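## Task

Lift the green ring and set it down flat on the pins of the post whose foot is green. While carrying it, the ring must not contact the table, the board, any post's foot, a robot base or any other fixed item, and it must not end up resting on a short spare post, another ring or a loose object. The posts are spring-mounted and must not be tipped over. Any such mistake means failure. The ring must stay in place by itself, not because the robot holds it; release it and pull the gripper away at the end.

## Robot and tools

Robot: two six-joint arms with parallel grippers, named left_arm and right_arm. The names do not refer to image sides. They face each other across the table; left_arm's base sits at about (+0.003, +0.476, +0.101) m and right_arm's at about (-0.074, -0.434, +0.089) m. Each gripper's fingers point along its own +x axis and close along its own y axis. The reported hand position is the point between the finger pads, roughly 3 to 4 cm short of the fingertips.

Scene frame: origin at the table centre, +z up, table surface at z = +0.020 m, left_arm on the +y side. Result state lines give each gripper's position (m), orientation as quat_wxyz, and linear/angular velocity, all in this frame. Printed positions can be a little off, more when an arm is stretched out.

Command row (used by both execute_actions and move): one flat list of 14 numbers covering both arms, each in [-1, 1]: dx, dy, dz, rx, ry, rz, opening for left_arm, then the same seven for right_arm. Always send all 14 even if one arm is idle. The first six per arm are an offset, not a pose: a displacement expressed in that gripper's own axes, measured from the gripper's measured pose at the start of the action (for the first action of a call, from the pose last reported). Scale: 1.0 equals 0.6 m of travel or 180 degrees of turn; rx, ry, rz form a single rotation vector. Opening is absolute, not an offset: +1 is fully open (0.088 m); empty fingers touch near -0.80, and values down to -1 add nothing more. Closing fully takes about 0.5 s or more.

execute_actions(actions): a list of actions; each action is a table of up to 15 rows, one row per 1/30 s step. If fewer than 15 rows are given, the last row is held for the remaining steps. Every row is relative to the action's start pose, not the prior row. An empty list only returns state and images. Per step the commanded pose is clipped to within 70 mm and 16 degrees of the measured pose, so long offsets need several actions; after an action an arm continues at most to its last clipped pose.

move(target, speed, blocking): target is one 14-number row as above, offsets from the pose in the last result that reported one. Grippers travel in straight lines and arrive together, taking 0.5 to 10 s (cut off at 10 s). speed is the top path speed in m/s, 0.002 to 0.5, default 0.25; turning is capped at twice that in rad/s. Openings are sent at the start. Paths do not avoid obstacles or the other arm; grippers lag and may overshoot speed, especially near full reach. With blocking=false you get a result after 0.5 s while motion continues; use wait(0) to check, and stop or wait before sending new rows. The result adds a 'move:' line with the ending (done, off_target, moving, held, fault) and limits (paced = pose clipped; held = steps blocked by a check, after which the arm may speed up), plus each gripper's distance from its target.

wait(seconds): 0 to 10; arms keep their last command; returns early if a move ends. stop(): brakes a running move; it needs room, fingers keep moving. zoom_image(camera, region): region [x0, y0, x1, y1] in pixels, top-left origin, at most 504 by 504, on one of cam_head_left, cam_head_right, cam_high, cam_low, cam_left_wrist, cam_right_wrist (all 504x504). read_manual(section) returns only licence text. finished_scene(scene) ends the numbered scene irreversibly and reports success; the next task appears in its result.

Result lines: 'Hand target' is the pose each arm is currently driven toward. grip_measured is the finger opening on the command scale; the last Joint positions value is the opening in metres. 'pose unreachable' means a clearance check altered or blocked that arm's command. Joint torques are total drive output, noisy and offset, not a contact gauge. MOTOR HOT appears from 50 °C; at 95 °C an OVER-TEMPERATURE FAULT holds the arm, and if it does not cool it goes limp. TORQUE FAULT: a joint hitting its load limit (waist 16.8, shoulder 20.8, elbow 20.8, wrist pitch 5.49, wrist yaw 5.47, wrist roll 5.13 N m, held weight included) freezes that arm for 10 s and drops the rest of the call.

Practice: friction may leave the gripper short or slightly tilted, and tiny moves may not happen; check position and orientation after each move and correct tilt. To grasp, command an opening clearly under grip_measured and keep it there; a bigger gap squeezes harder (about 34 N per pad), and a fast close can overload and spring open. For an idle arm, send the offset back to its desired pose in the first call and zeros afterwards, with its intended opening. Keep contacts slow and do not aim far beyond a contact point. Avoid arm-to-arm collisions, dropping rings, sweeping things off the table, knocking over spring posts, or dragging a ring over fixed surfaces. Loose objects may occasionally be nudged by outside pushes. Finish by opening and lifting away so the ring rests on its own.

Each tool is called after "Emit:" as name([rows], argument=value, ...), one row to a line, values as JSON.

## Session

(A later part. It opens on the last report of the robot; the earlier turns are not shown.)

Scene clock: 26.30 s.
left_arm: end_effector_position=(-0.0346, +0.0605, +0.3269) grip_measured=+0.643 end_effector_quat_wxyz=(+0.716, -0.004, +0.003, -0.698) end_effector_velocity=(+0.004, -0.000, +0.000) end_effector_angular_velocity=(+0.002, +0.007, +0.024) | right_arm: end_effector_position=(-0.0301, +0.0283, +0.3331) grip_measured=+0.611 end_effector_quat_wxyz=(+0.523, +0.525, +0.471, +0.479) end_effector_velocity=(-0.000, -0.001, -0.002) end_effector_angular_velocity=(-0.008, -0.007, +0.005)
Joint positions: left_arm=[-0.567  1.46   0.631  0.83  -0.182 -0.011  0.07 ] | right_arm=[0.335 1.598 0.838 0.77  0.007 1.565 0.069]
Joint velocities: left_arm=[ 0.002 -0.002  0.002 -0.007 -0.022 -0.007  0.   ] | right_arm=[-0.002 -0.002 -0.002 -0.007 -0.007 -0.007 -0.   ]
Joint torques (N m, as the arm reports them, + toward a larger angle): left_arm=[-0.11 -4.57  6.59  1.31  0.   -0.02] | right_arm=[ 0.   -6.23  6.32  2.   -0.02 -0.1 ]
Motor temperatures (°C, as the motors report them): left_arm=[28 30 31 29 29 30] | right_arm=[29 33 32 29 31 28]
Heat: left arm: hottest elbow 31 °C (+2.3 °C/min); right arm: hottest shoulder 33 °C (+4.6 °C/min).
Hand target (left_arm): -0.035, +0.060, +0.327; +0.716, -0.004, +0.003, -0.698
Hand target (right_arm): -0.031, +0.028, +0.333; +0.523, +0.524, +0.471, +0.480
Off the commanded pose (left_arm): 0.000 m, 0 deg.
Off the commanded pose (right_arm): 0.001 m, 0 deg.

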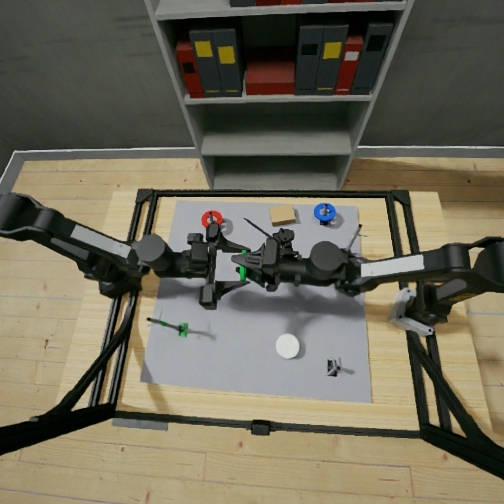

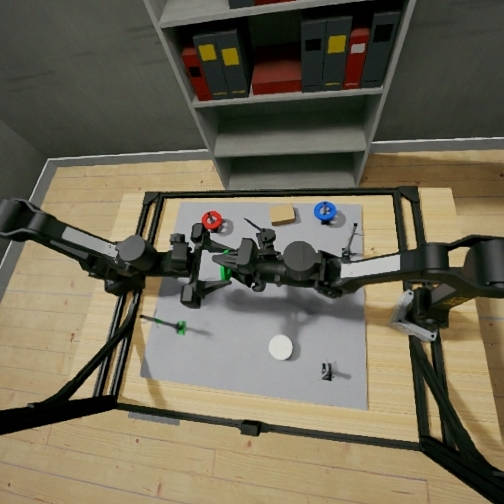

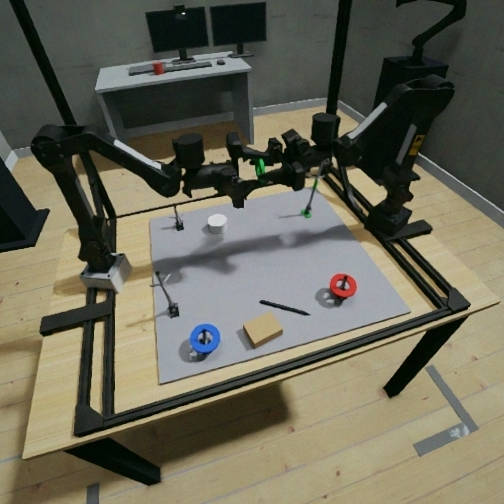

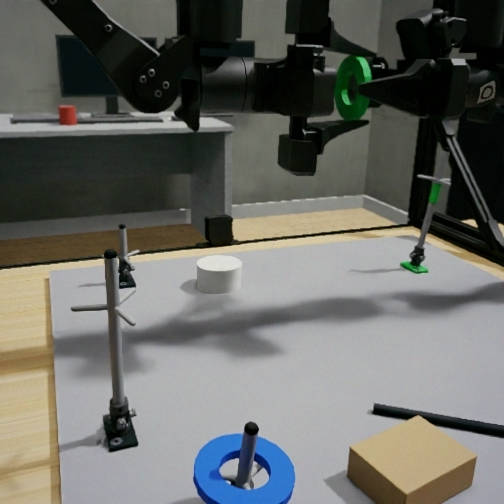

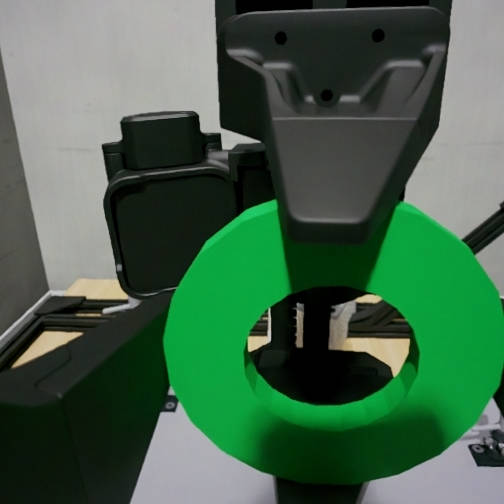

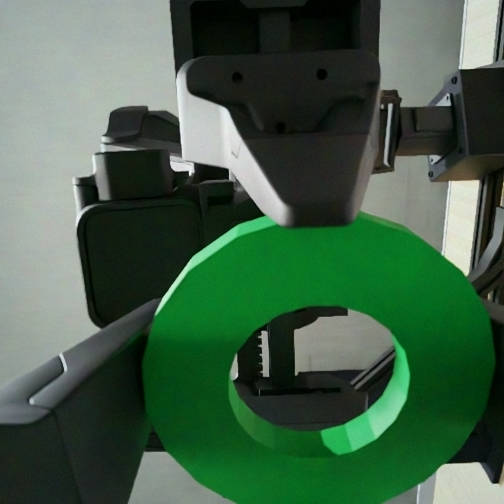

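Emit:
execute_actions([
  [[0,0,0,0,0,0,0.4,0,0,0,0,0,0,0.7],[0,0,0,0,0,0,0.4,0,0,0,0,0,0,1],[0,0,0,0,0,0,0.4,0,0,0,0,0,0,1],[0,0,0,0,0,0,0.4,0,0,0,0,0,0,1],[0,0,0,0,0,0,0.4,0,0,0,0,0,0,1],[0,0,0,0,0,0,0.4,0,0,0,0,0,0,1],[0,0,0,0,0,0,0.4,0,0,0,0,0,0,1],[0,0,0,0,0,0,0.4,-0.005,0,0,0,0,0,1],[0,0,0,0,0,0,0.4,-0.012,0,0,0,0,0,1],[0,0,0,0,0,0,0.4,-0.02,0,0,0,0,0,1],[0,0,0,0,0,0,0.4,-0.03,0,0,0,0,0,1],[0,0,0,0,0,0,0.4,-0.04,0,0,0,0,0,1],[0,0,0,0,0,0,0.4,-0.05,0,0,0,0,0,1],[0,0,0,0,0,0,0.4,-0.06,0,0,0,0,0,1],[0,0,0,0,0,0,0.4,-0.07,0,0,0,0,0,1]],
])

Emit:
move(target=[-0.379,-0.172,-0.05,0.158,0.459,-0.169,0.4,-0.25,0,0,0,0,0,1], speed=0.3)

Scene clock: 27.23 s.
left_arm: end_effector_position=(-0.0346, +0.0605, +0.3269) grip_measured=+0.642 end_effector_quat_wxyz=(+0.716, -0.004, +0.003, -0.698) end_effector_velocity=(+0.000, +0.001, -0.002) end_effector_angular_velocity=(+0.007, +0.021, +0.005) | right_arm: end_effector_position=(-0.0318, +0.0104, +0.3310) grip_measured=+0.990 end_effector_quat_wxyz=(+0.524, +0.524, +0.472, +0.478) end_effector_velocity=(-0.011, -0.138, +0.001) end_effector_angular_velocity=(+0.011, -0.008, -0.010)
Joint positions: left_arm=[-0.567  1.46   0.631  0.83  -0.182 -0.011  0.07 ] | right_arm=[0.335 1.532 0.768 0.77  0.007 1.565 0.088]
Joint velocities: left_arm=[-0.002 -0.002 -0.002 -0.007 -0.007 -0.022 -0.   ] | right_arm=[-0.002 -0.535 -0.515 -0.007  0.007 -0.007  0.006]
Joint torques (N m, as the arm reports them, + toward a larger angle): left_arm=[ 0.02 -4.8   6.51  1.33  0.04 -0.01] | right_arm=[-0.04 -7.21  4.86  2.1   0.03 -0.1 ]
Motor temperatures (°C, as the motors report them): left_arm=[28 30 31 29 29 30] | right_arm=[29 33 32 29 31 28]
Heat: left arm: hottest elbow 31 °C (+2.2 °C/min); right arm: hottest shoulder 33 °C (+4.4 °C/min).
Hand target (left_arm): -0.035, +0.060, +0.327; +0.716, -0.004, +0.003, -0.698
Hand target (right_arm): -0.034, -0.009, +0.331; +0.523, +0.525, +0.471, +0.479
Off the commanded pose (left_arm): 0.000 m, 0 deg.
Off the commanded pose (right_arm): 0.024 m, 0 deg.

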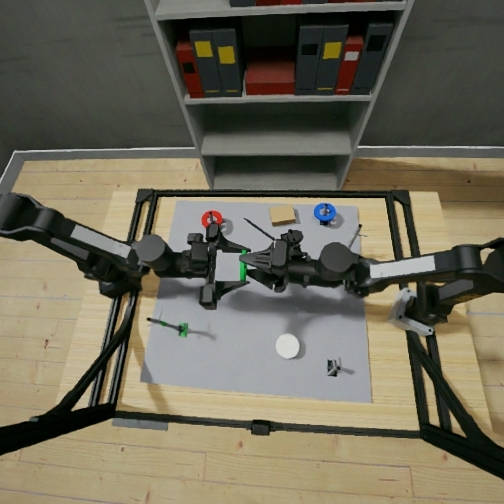

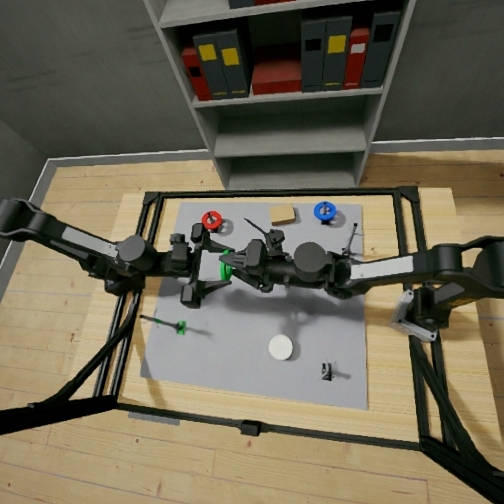

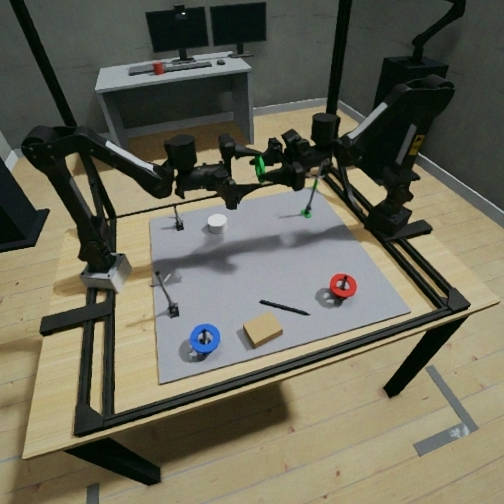

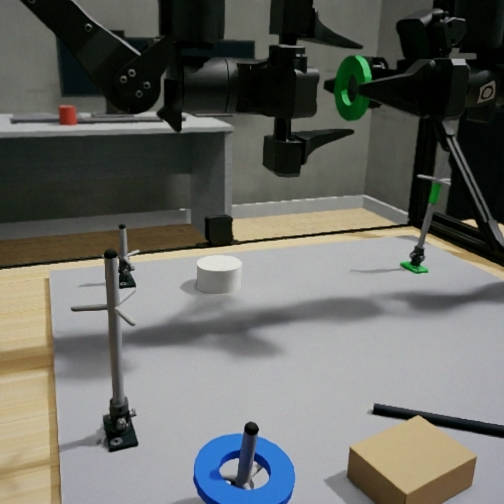

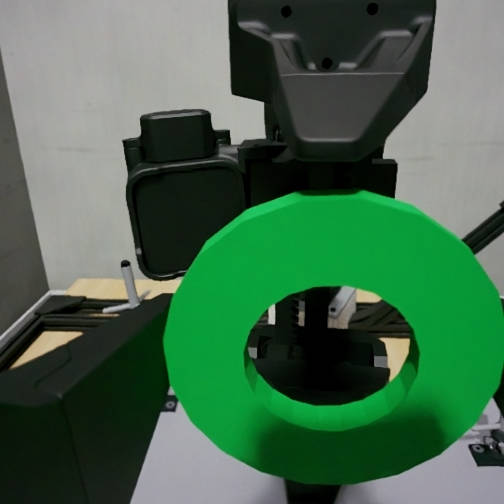

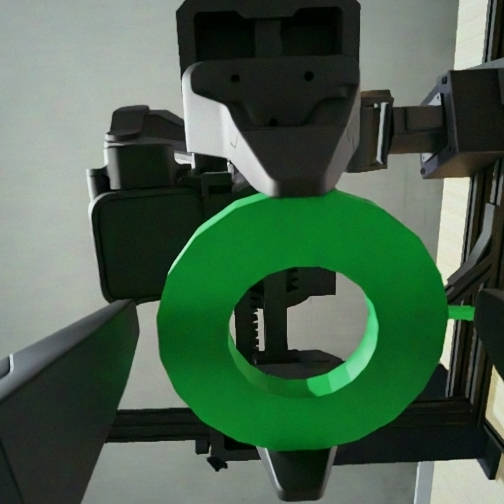

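Scene clock: 30.47 s.
left_arm: end_effector_position=(-0.1392, +0.2867, +0.2952) grip_measured=+0.642 end_effector_quat_wxyz=(+0.332, +0.611, +0.302, -0.652) end_effector_velocity=(-0.000, +0.008, -0.000) end_effector_angular_velocity=(+0.042, -0.005, -0.016) | right_arm: end_effector_position=(-0.0453, -0.1371, +0.3354) grip_measured=+1.000 end_effector_quat_wxyz=(+0.522, +0.527, +0.469, +0.481) end_effector_velocity=(+0.002, -0.003, -0.003) end_effector_angular_velocity=(-0.014, -0.021, -0.010)
Joint positions: left_arm=[-1.065  1.396  1.349 -1.454 -0.013 -0.014  0.07 ] | right_arm=[0.335 0.778 0.356 0.44  0.008 1.565 0.088]
Joint velocities: left_arm=[-0.007  0.007  0.007 -0.037  0.022  0.007 -0.   ] | right_arm=[-0.002 -0.017 -0.007 -0.022  0.007 -0.022  0.   ]
Joint torques (N m, as the arm reports them, + toward a larger angle): left_arm=[-0.43 -2.99  7.67 -0.23  0.13 -0.28] | right_arm=[ 0.1  -2.32  5.3   1.82  0.1  -0.11]
Motor temperatures (°C, as the motors report them): left_arm=[28 30 32 29 29 30] | right_arm=[29 33 32 29 31 28]
Heat: left arm: hottest elbow 32 °C (+3.9 °C/min); right arm: hottest shoulder 33 °C (+3.9 °C/min).
Hand target (left_arm): -0.142, +0.286, +0.297; +0.332, +0.610, +0.304, -0.652
Hand target (right_arm): -0.046, -0.139, +0.330; +0.524, +0.524, +0.472, +0.478
Off the commanded pose (left_arm): 0.006 m, 1 deg.
Off the commanded pose (right_arm): 0.006 m, 1 deg.
move: done

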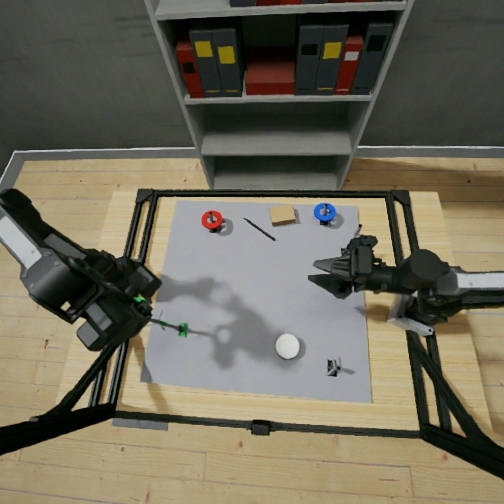

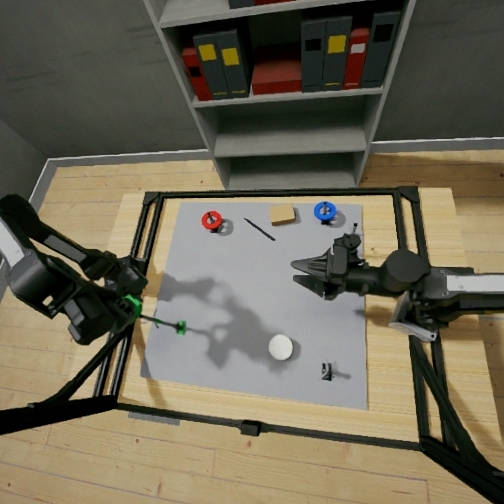

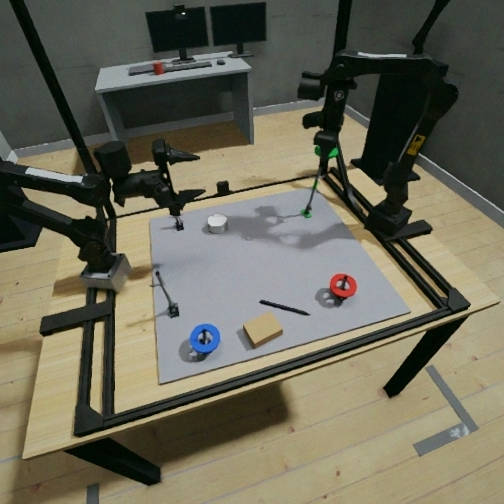

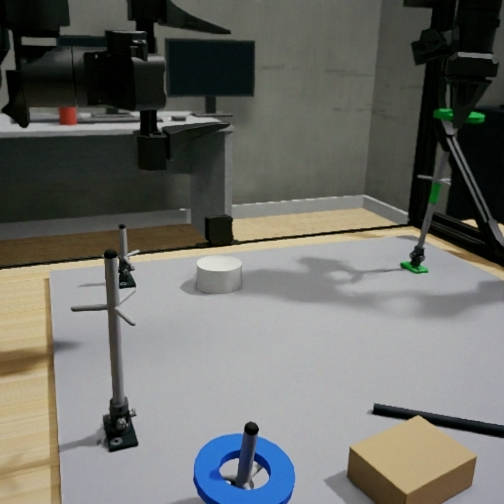

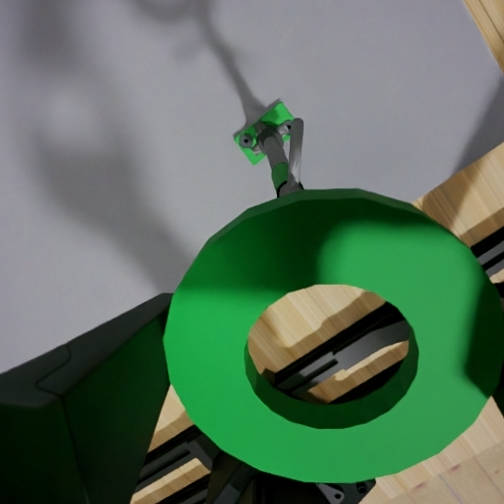

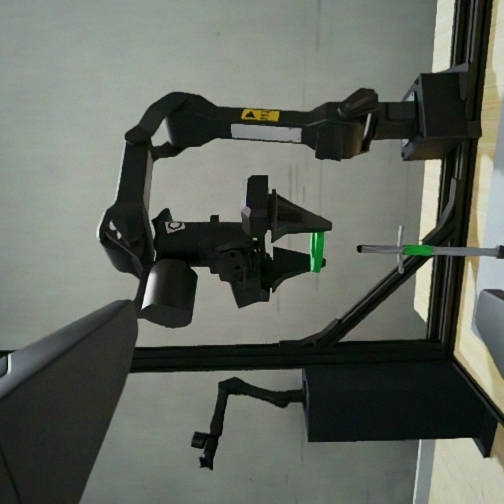

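Emit:
move(target=[0.055,0,0.012,0,-0.015,0,0.4,0,0,0,0,0,0,1], speed=0.07)

Emit:
zoom_image(camera="cam_low", region=[384, 60, 504, 220])

Emit:
zoom_image(camera="cam_right_wrist", region=[260, 170, 440, 320])

Scene clock: 31.57 s.
left_arm: end_effector_position=(-0.1466, +0.2774, +0.2641) grip_measured=+0.642 end_effector_quat_wxyz=(+0.339, +0.596, +0.295, -0.666) end_effector_velocity=(-0.000, -0.001, -0.004) end_effector_angular_velocity=(-0.011, -0.002, -0.009) | right_arm: end_effector_position=(-0.0453, -0.1373, +0.3353) grip_measured=+1.000 end_effector_quat_wxyz=(+0.522, +0.527, +0.469, +0.480) end_effector_velocity=(+0.001, -0.001, -0.002) end_effector_angular_velocity=(-0.008, -0.007, -0.000)
Joint positions: left_arm=[-1.066  1.388  1.214 -1.281 -0.013 -0.014  0.07 ] | right_arm=[0.335 0.777 0.355 0.438 0.008 1.565 0.088]
Joint velocities: left_arm=[-0.002 -0.002 -0.017  0.022 -0.007  0.007 -0.   ] | right_arm=[-0.007 -0.002 -0.002 -0.007 -0.007 -0.007  0.   ]
Joint torques (N m, as the arm reports them, + toward a larger angle): left_arm=[ 0.08 -4.86  4.76  0.14  0.01  0.05] | right_arm=[-0.08 -1.68  6.98  2.11  0.02 -0.1 ]
Motor temperatures (°C, as the motors report them): left_arm=[28 30 32 29 29 30] | right_arm=[29 33 32 29 31 28]
Heat: left arm: hottest elbow 32 °C (+3.8 °C/min); right arm: hottest shoulder 33 °C (+3.8 °C/min).
Hand target (left_arm): -0.145, +0.279, +0.263; +0.339, +0.596, +0.294, -0.666
Hand target (right_arm): -0.045, -0.137, +0.335; +0.522, +0.527, +0.469, +0.480
Off the commanded pose (left_arm): 0.003 m, 0 deg.
Off the commanded pose (right_arm): 0.000 m, 0 deg.
move: done

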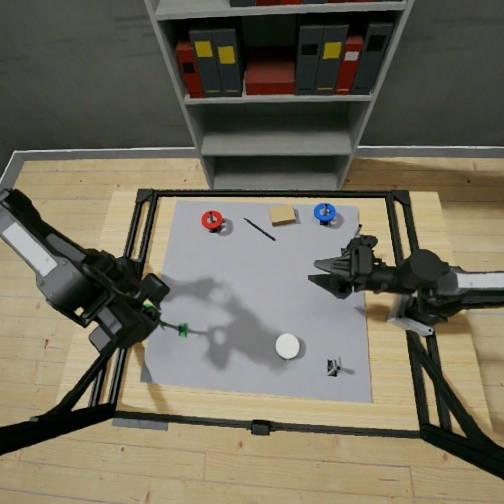

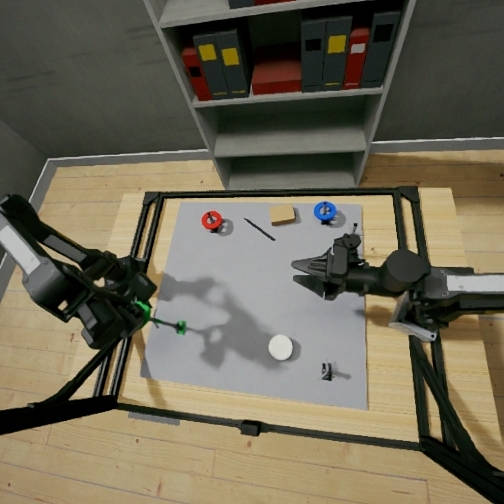

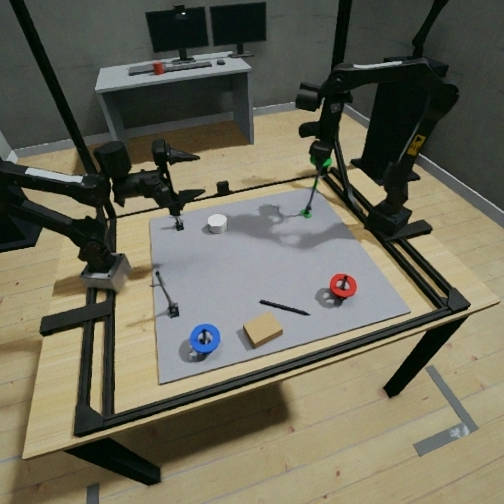

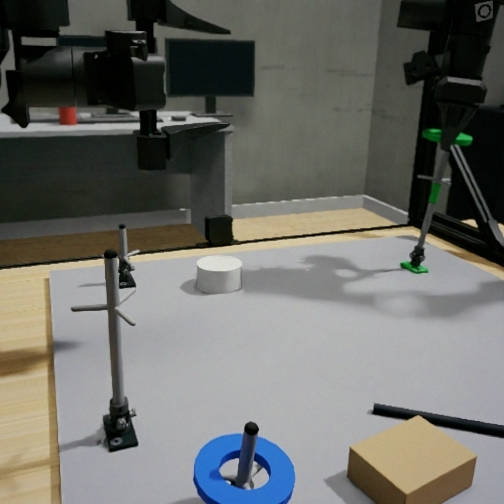

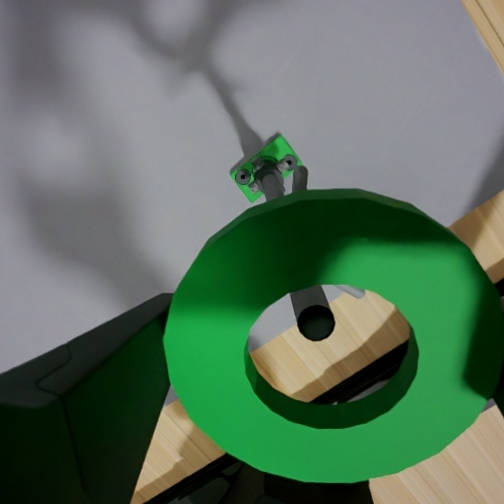

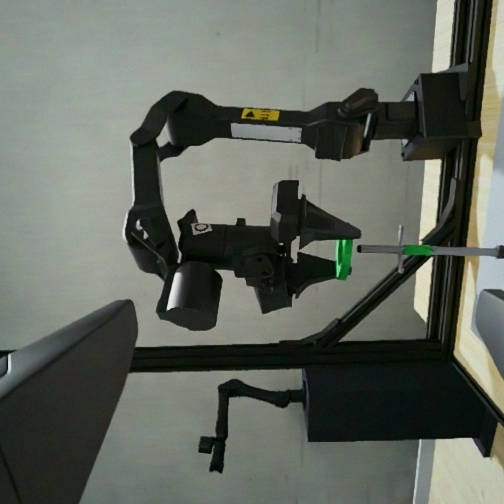

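Region (384, 60, 504, 220) of cam_low's 504x504 image, scaled by 3.150, with more detail than that image has; it fills the left 378 columns of this view, and the rest is white.

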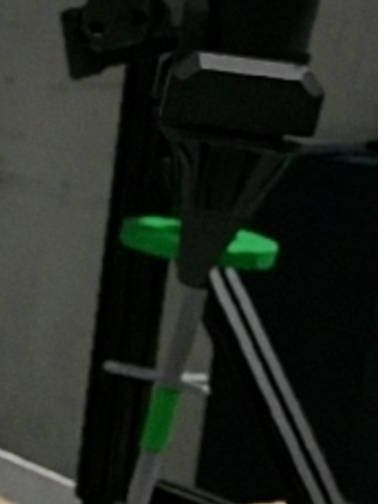

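Region (260, 170, 440, 320) of cam_right_wrist's 504x504 image, scaled by 2.800, with more detail than that image has.

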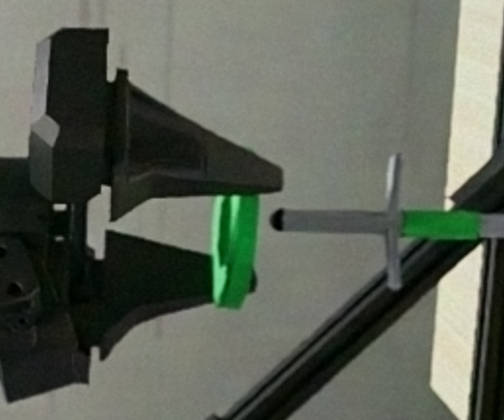

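Emit:
move(target=[0.07,0,-0.011,0,0,0,0.4,0,0,0,0,0,0,1], speed=0.06)

Emit:
zoom_image(camera="cam_low", region=[384, 60, 504, 220])

Emit:
zoom_image(camera="cam_right_wrist", region=[260, 170, 440, 320])

Scene clock: 32.80 s.
left_arm: end_effector_position=(-0.1471, +0.2767, +0.2245) grip_measured=+0.642 end_effector_quat_wxyz=(+0.340, +0.594, +0.294, -0.667) end_effector_velocity=(+0.002, +0.006, -0.006) end_effector_angular_velocity=(+0.024, -0.013, -0.025) | right_arm: end_effector_position=(-0.0453, -0.1373, +0.3353) grip_measured=+1.000 end_effector_quat_wxyz=(+0.522, +0.527, +0.469, +0.480) end_effector_velocity=(-0.003, +0.001, -0.003) end_effector_angular_velocity=(-0.013, -0.007, +0.019)
Joint positions: left_arm=[-1.066  1.388  1.056 -1.117 -0.013 -0.014  0.07 ] | right_arm=[0.335 0.777 0.355 0.438 0.008 1.565 0.088]
Joint velocities: left_arm=[-0.002  0.002 -0.017 -0.007  0.007  0.022 -0.   ] | right_arm=[-0.002  0.002 -0.002 -0.007 -0.022 -0.007  0.   ]
Joint torques (N m, as the arm reports them, + toward a larger angle): left_arm=[ 0.06 -4.21  4.68  0.19  0.05 -0.01] | right_arm=[-0.07 -1.79  6.96  2.01  0.02 -0.1 ]
Motor temperatures (°C, as the motors report them): left_arm=[28 30 32 29 29 30] | right_arm=[29 33 32 30 31 28]
Heat: left arm: hottest elbow 32 °C (+3.7 °C/min); right arm: hottest shoulder 33 °C (+3.7 °C/min).
Hand target (left_arm): -0.146, +0.279, +0.222; +0.339, +0.596, +0.295, -0.666
Hand target (right_arm): -0.045, -0.137, +0.335; +0.522, +0.527, +0.469, +0.480
Off the commanded pose (left_arm): 0.004 m, 0 deg.
Off the commanded pose (right_arm): 0.000 m, 0 deg.
move: done

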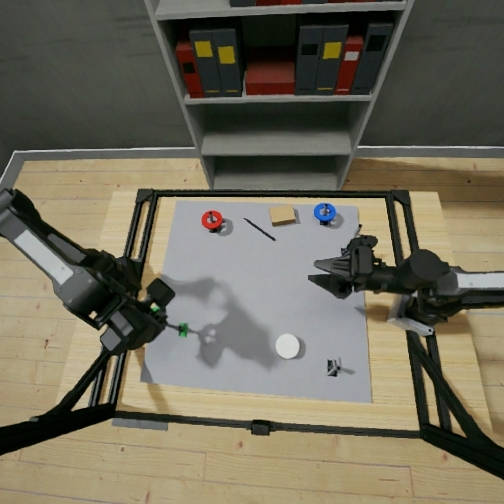

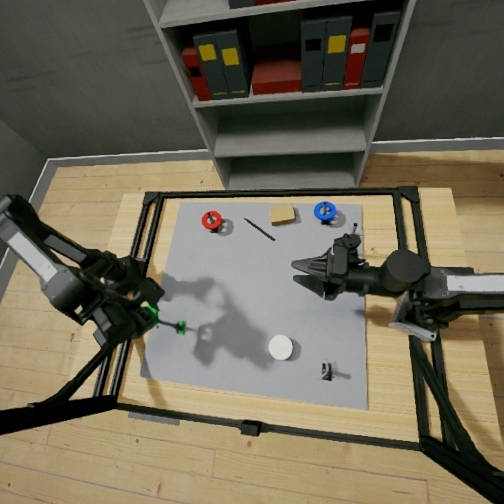

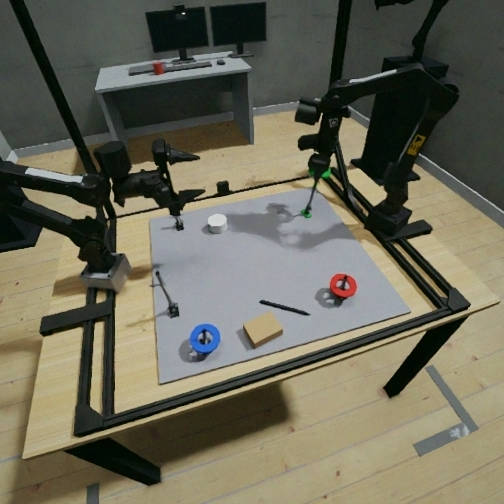

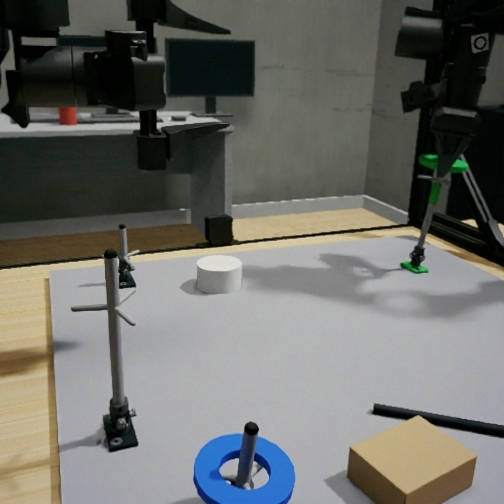

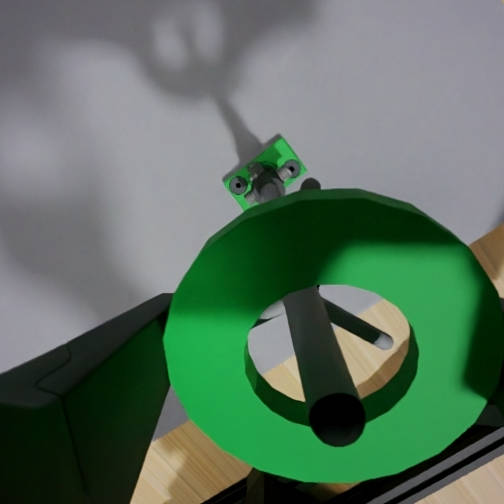

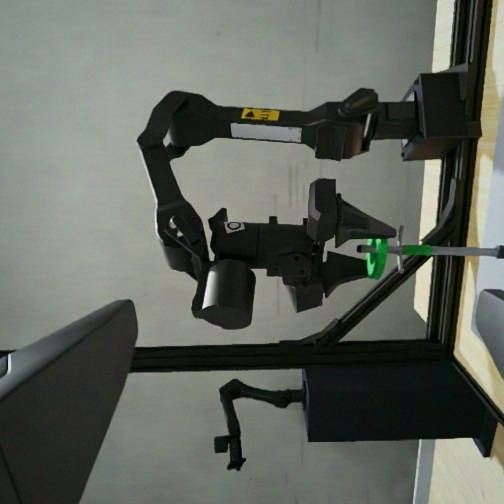

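Region (384, 60, 504, 220) of cam_low's 504x504 image, scaled by 3.150, with more detail than that image has; it fills the left 378 columns of this view, and the rest is white.

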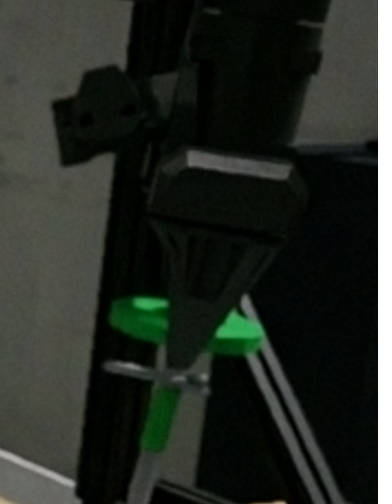

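Region (260, 170, 440, 320) of cam_right_wrist's 504x504 image, scaled by 2.800, with more detail than that image has.

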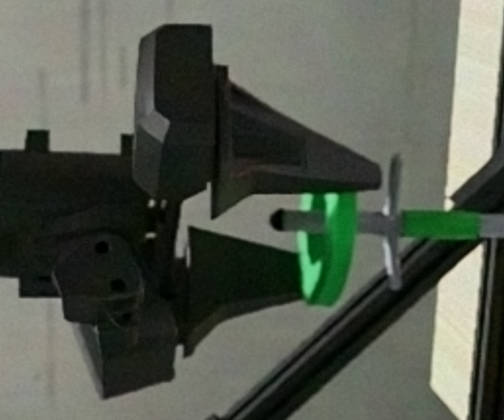

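Emit:
move(target=[0.025,0.011,0,0,0,0,0.4,0,0,0,0,0,0,1], speed=0.04)

Emit:
zoom_image(camera="cam_low", region=[384, 100, 504, 220])

Emit:
zoom_image(camera="cam_right_wrist", region=[320, 190, 440, 310])

Scene clock: 33.73 s.
left_arm: end_effector_position=(-0.1446, +0.2697, +0.2151) grip_measured=+0.642 end_effector_quat_wxyz=(+0.344, +0.588, +0.291, -0.672) end_effector_velocity=(+0.002, -0.001, -0.000) end_effector_angular_velocity=(-0.010, -0.001, +0.011) | right_arm: end_effector_position=(-0.0453, -0.1373, +0.3353) grip_measured=+1.000 end_effector_quat_wxyz=(+0.522, +0.527, +0.469, +0.480) end_effector_velocity=(-0.000, -0.000, -0.002) end_effector_angular_velocity=(-0.007, +0.008, +0.005)
Joint positions: left_arm=[-1.041  1.394  1.021 -1.059 -0.012  0.007  0.07 ] | right_arm=[0.335 0.777 0.355 0.438 0.008 1.565 0.088]
Joint velocities: left_arm=[ 0.002 -0.007 -0.007  0.007 -0.007 -0.007 -0.   ] | right_arm=[-0.002 -0.002 -0.002 -0.007 -0.007  0.007  0.   ]
Joint torques (N m, as the arm reports them, + toward a larger angle): left_arm=[ 0.27 -3.1   4.76  0.2   0.11  0.24] | right_arm=[-0.08 -1.81  6.96  2.    0.02 -0.1 ]
Motor temperatures (°C, as the motors report them): left_arm=[28 30 32 29 29 30] | right_arm=[29 33 32 30 31 28]
Heat: left arm: hottest elbow 32 °C (+3.6 °C/min); right arm: hottest shoulder 33 °C (+3.6 °C/min).
Hand target (left_arm): -0.143, +0.271, +0.210; +0.339, +0.594, +0.294, -0.667
Hand target (right_arm): -0.045, -0.137, +0.335; +0.522, +0.527, +0.469, +0.480
Off the commanded pose (left_arm): 0.006 m, 1 deg.
Off the commanded pose (right_arm): 0.000 m, 0 deg.
move: done

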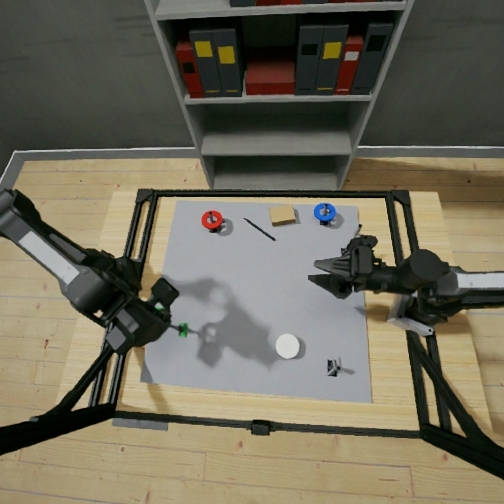

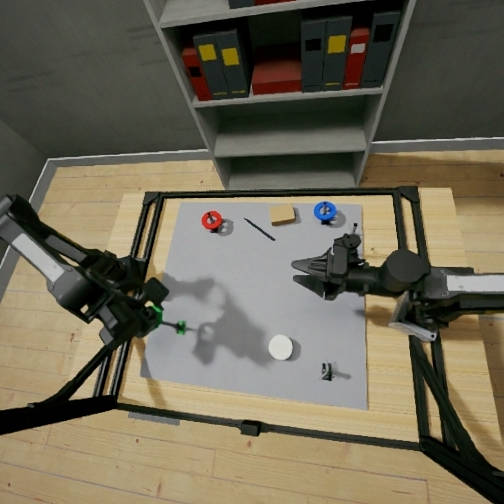

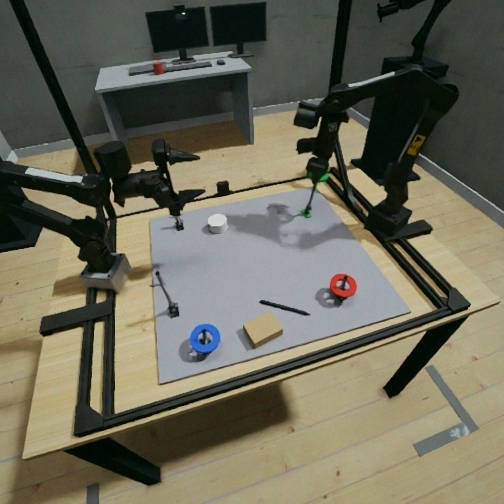

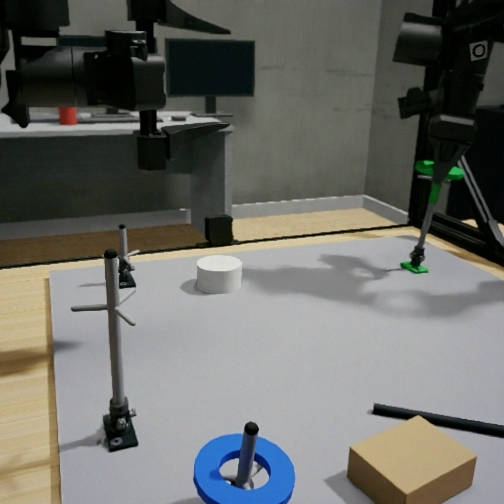

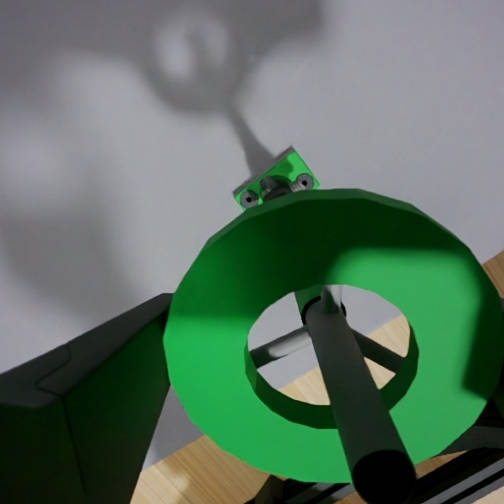

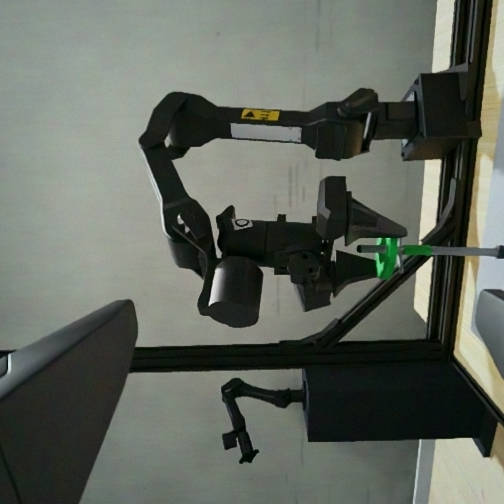

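Region (384, 100, 504, 220) of cam_low's 504x504 image, scaled by 4.200, with more detail than that image has.

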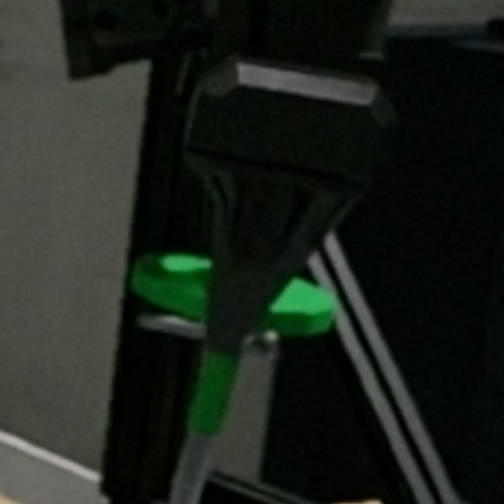

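Region (320, 190, 440, 310) of cam_right_wrist's 504x504 image, scaled by 4.200, with more detail than that image has.

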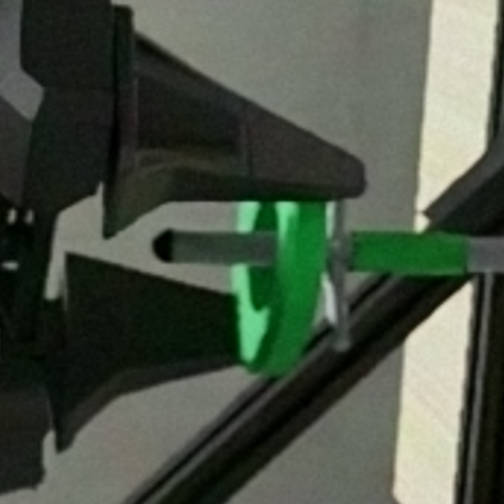

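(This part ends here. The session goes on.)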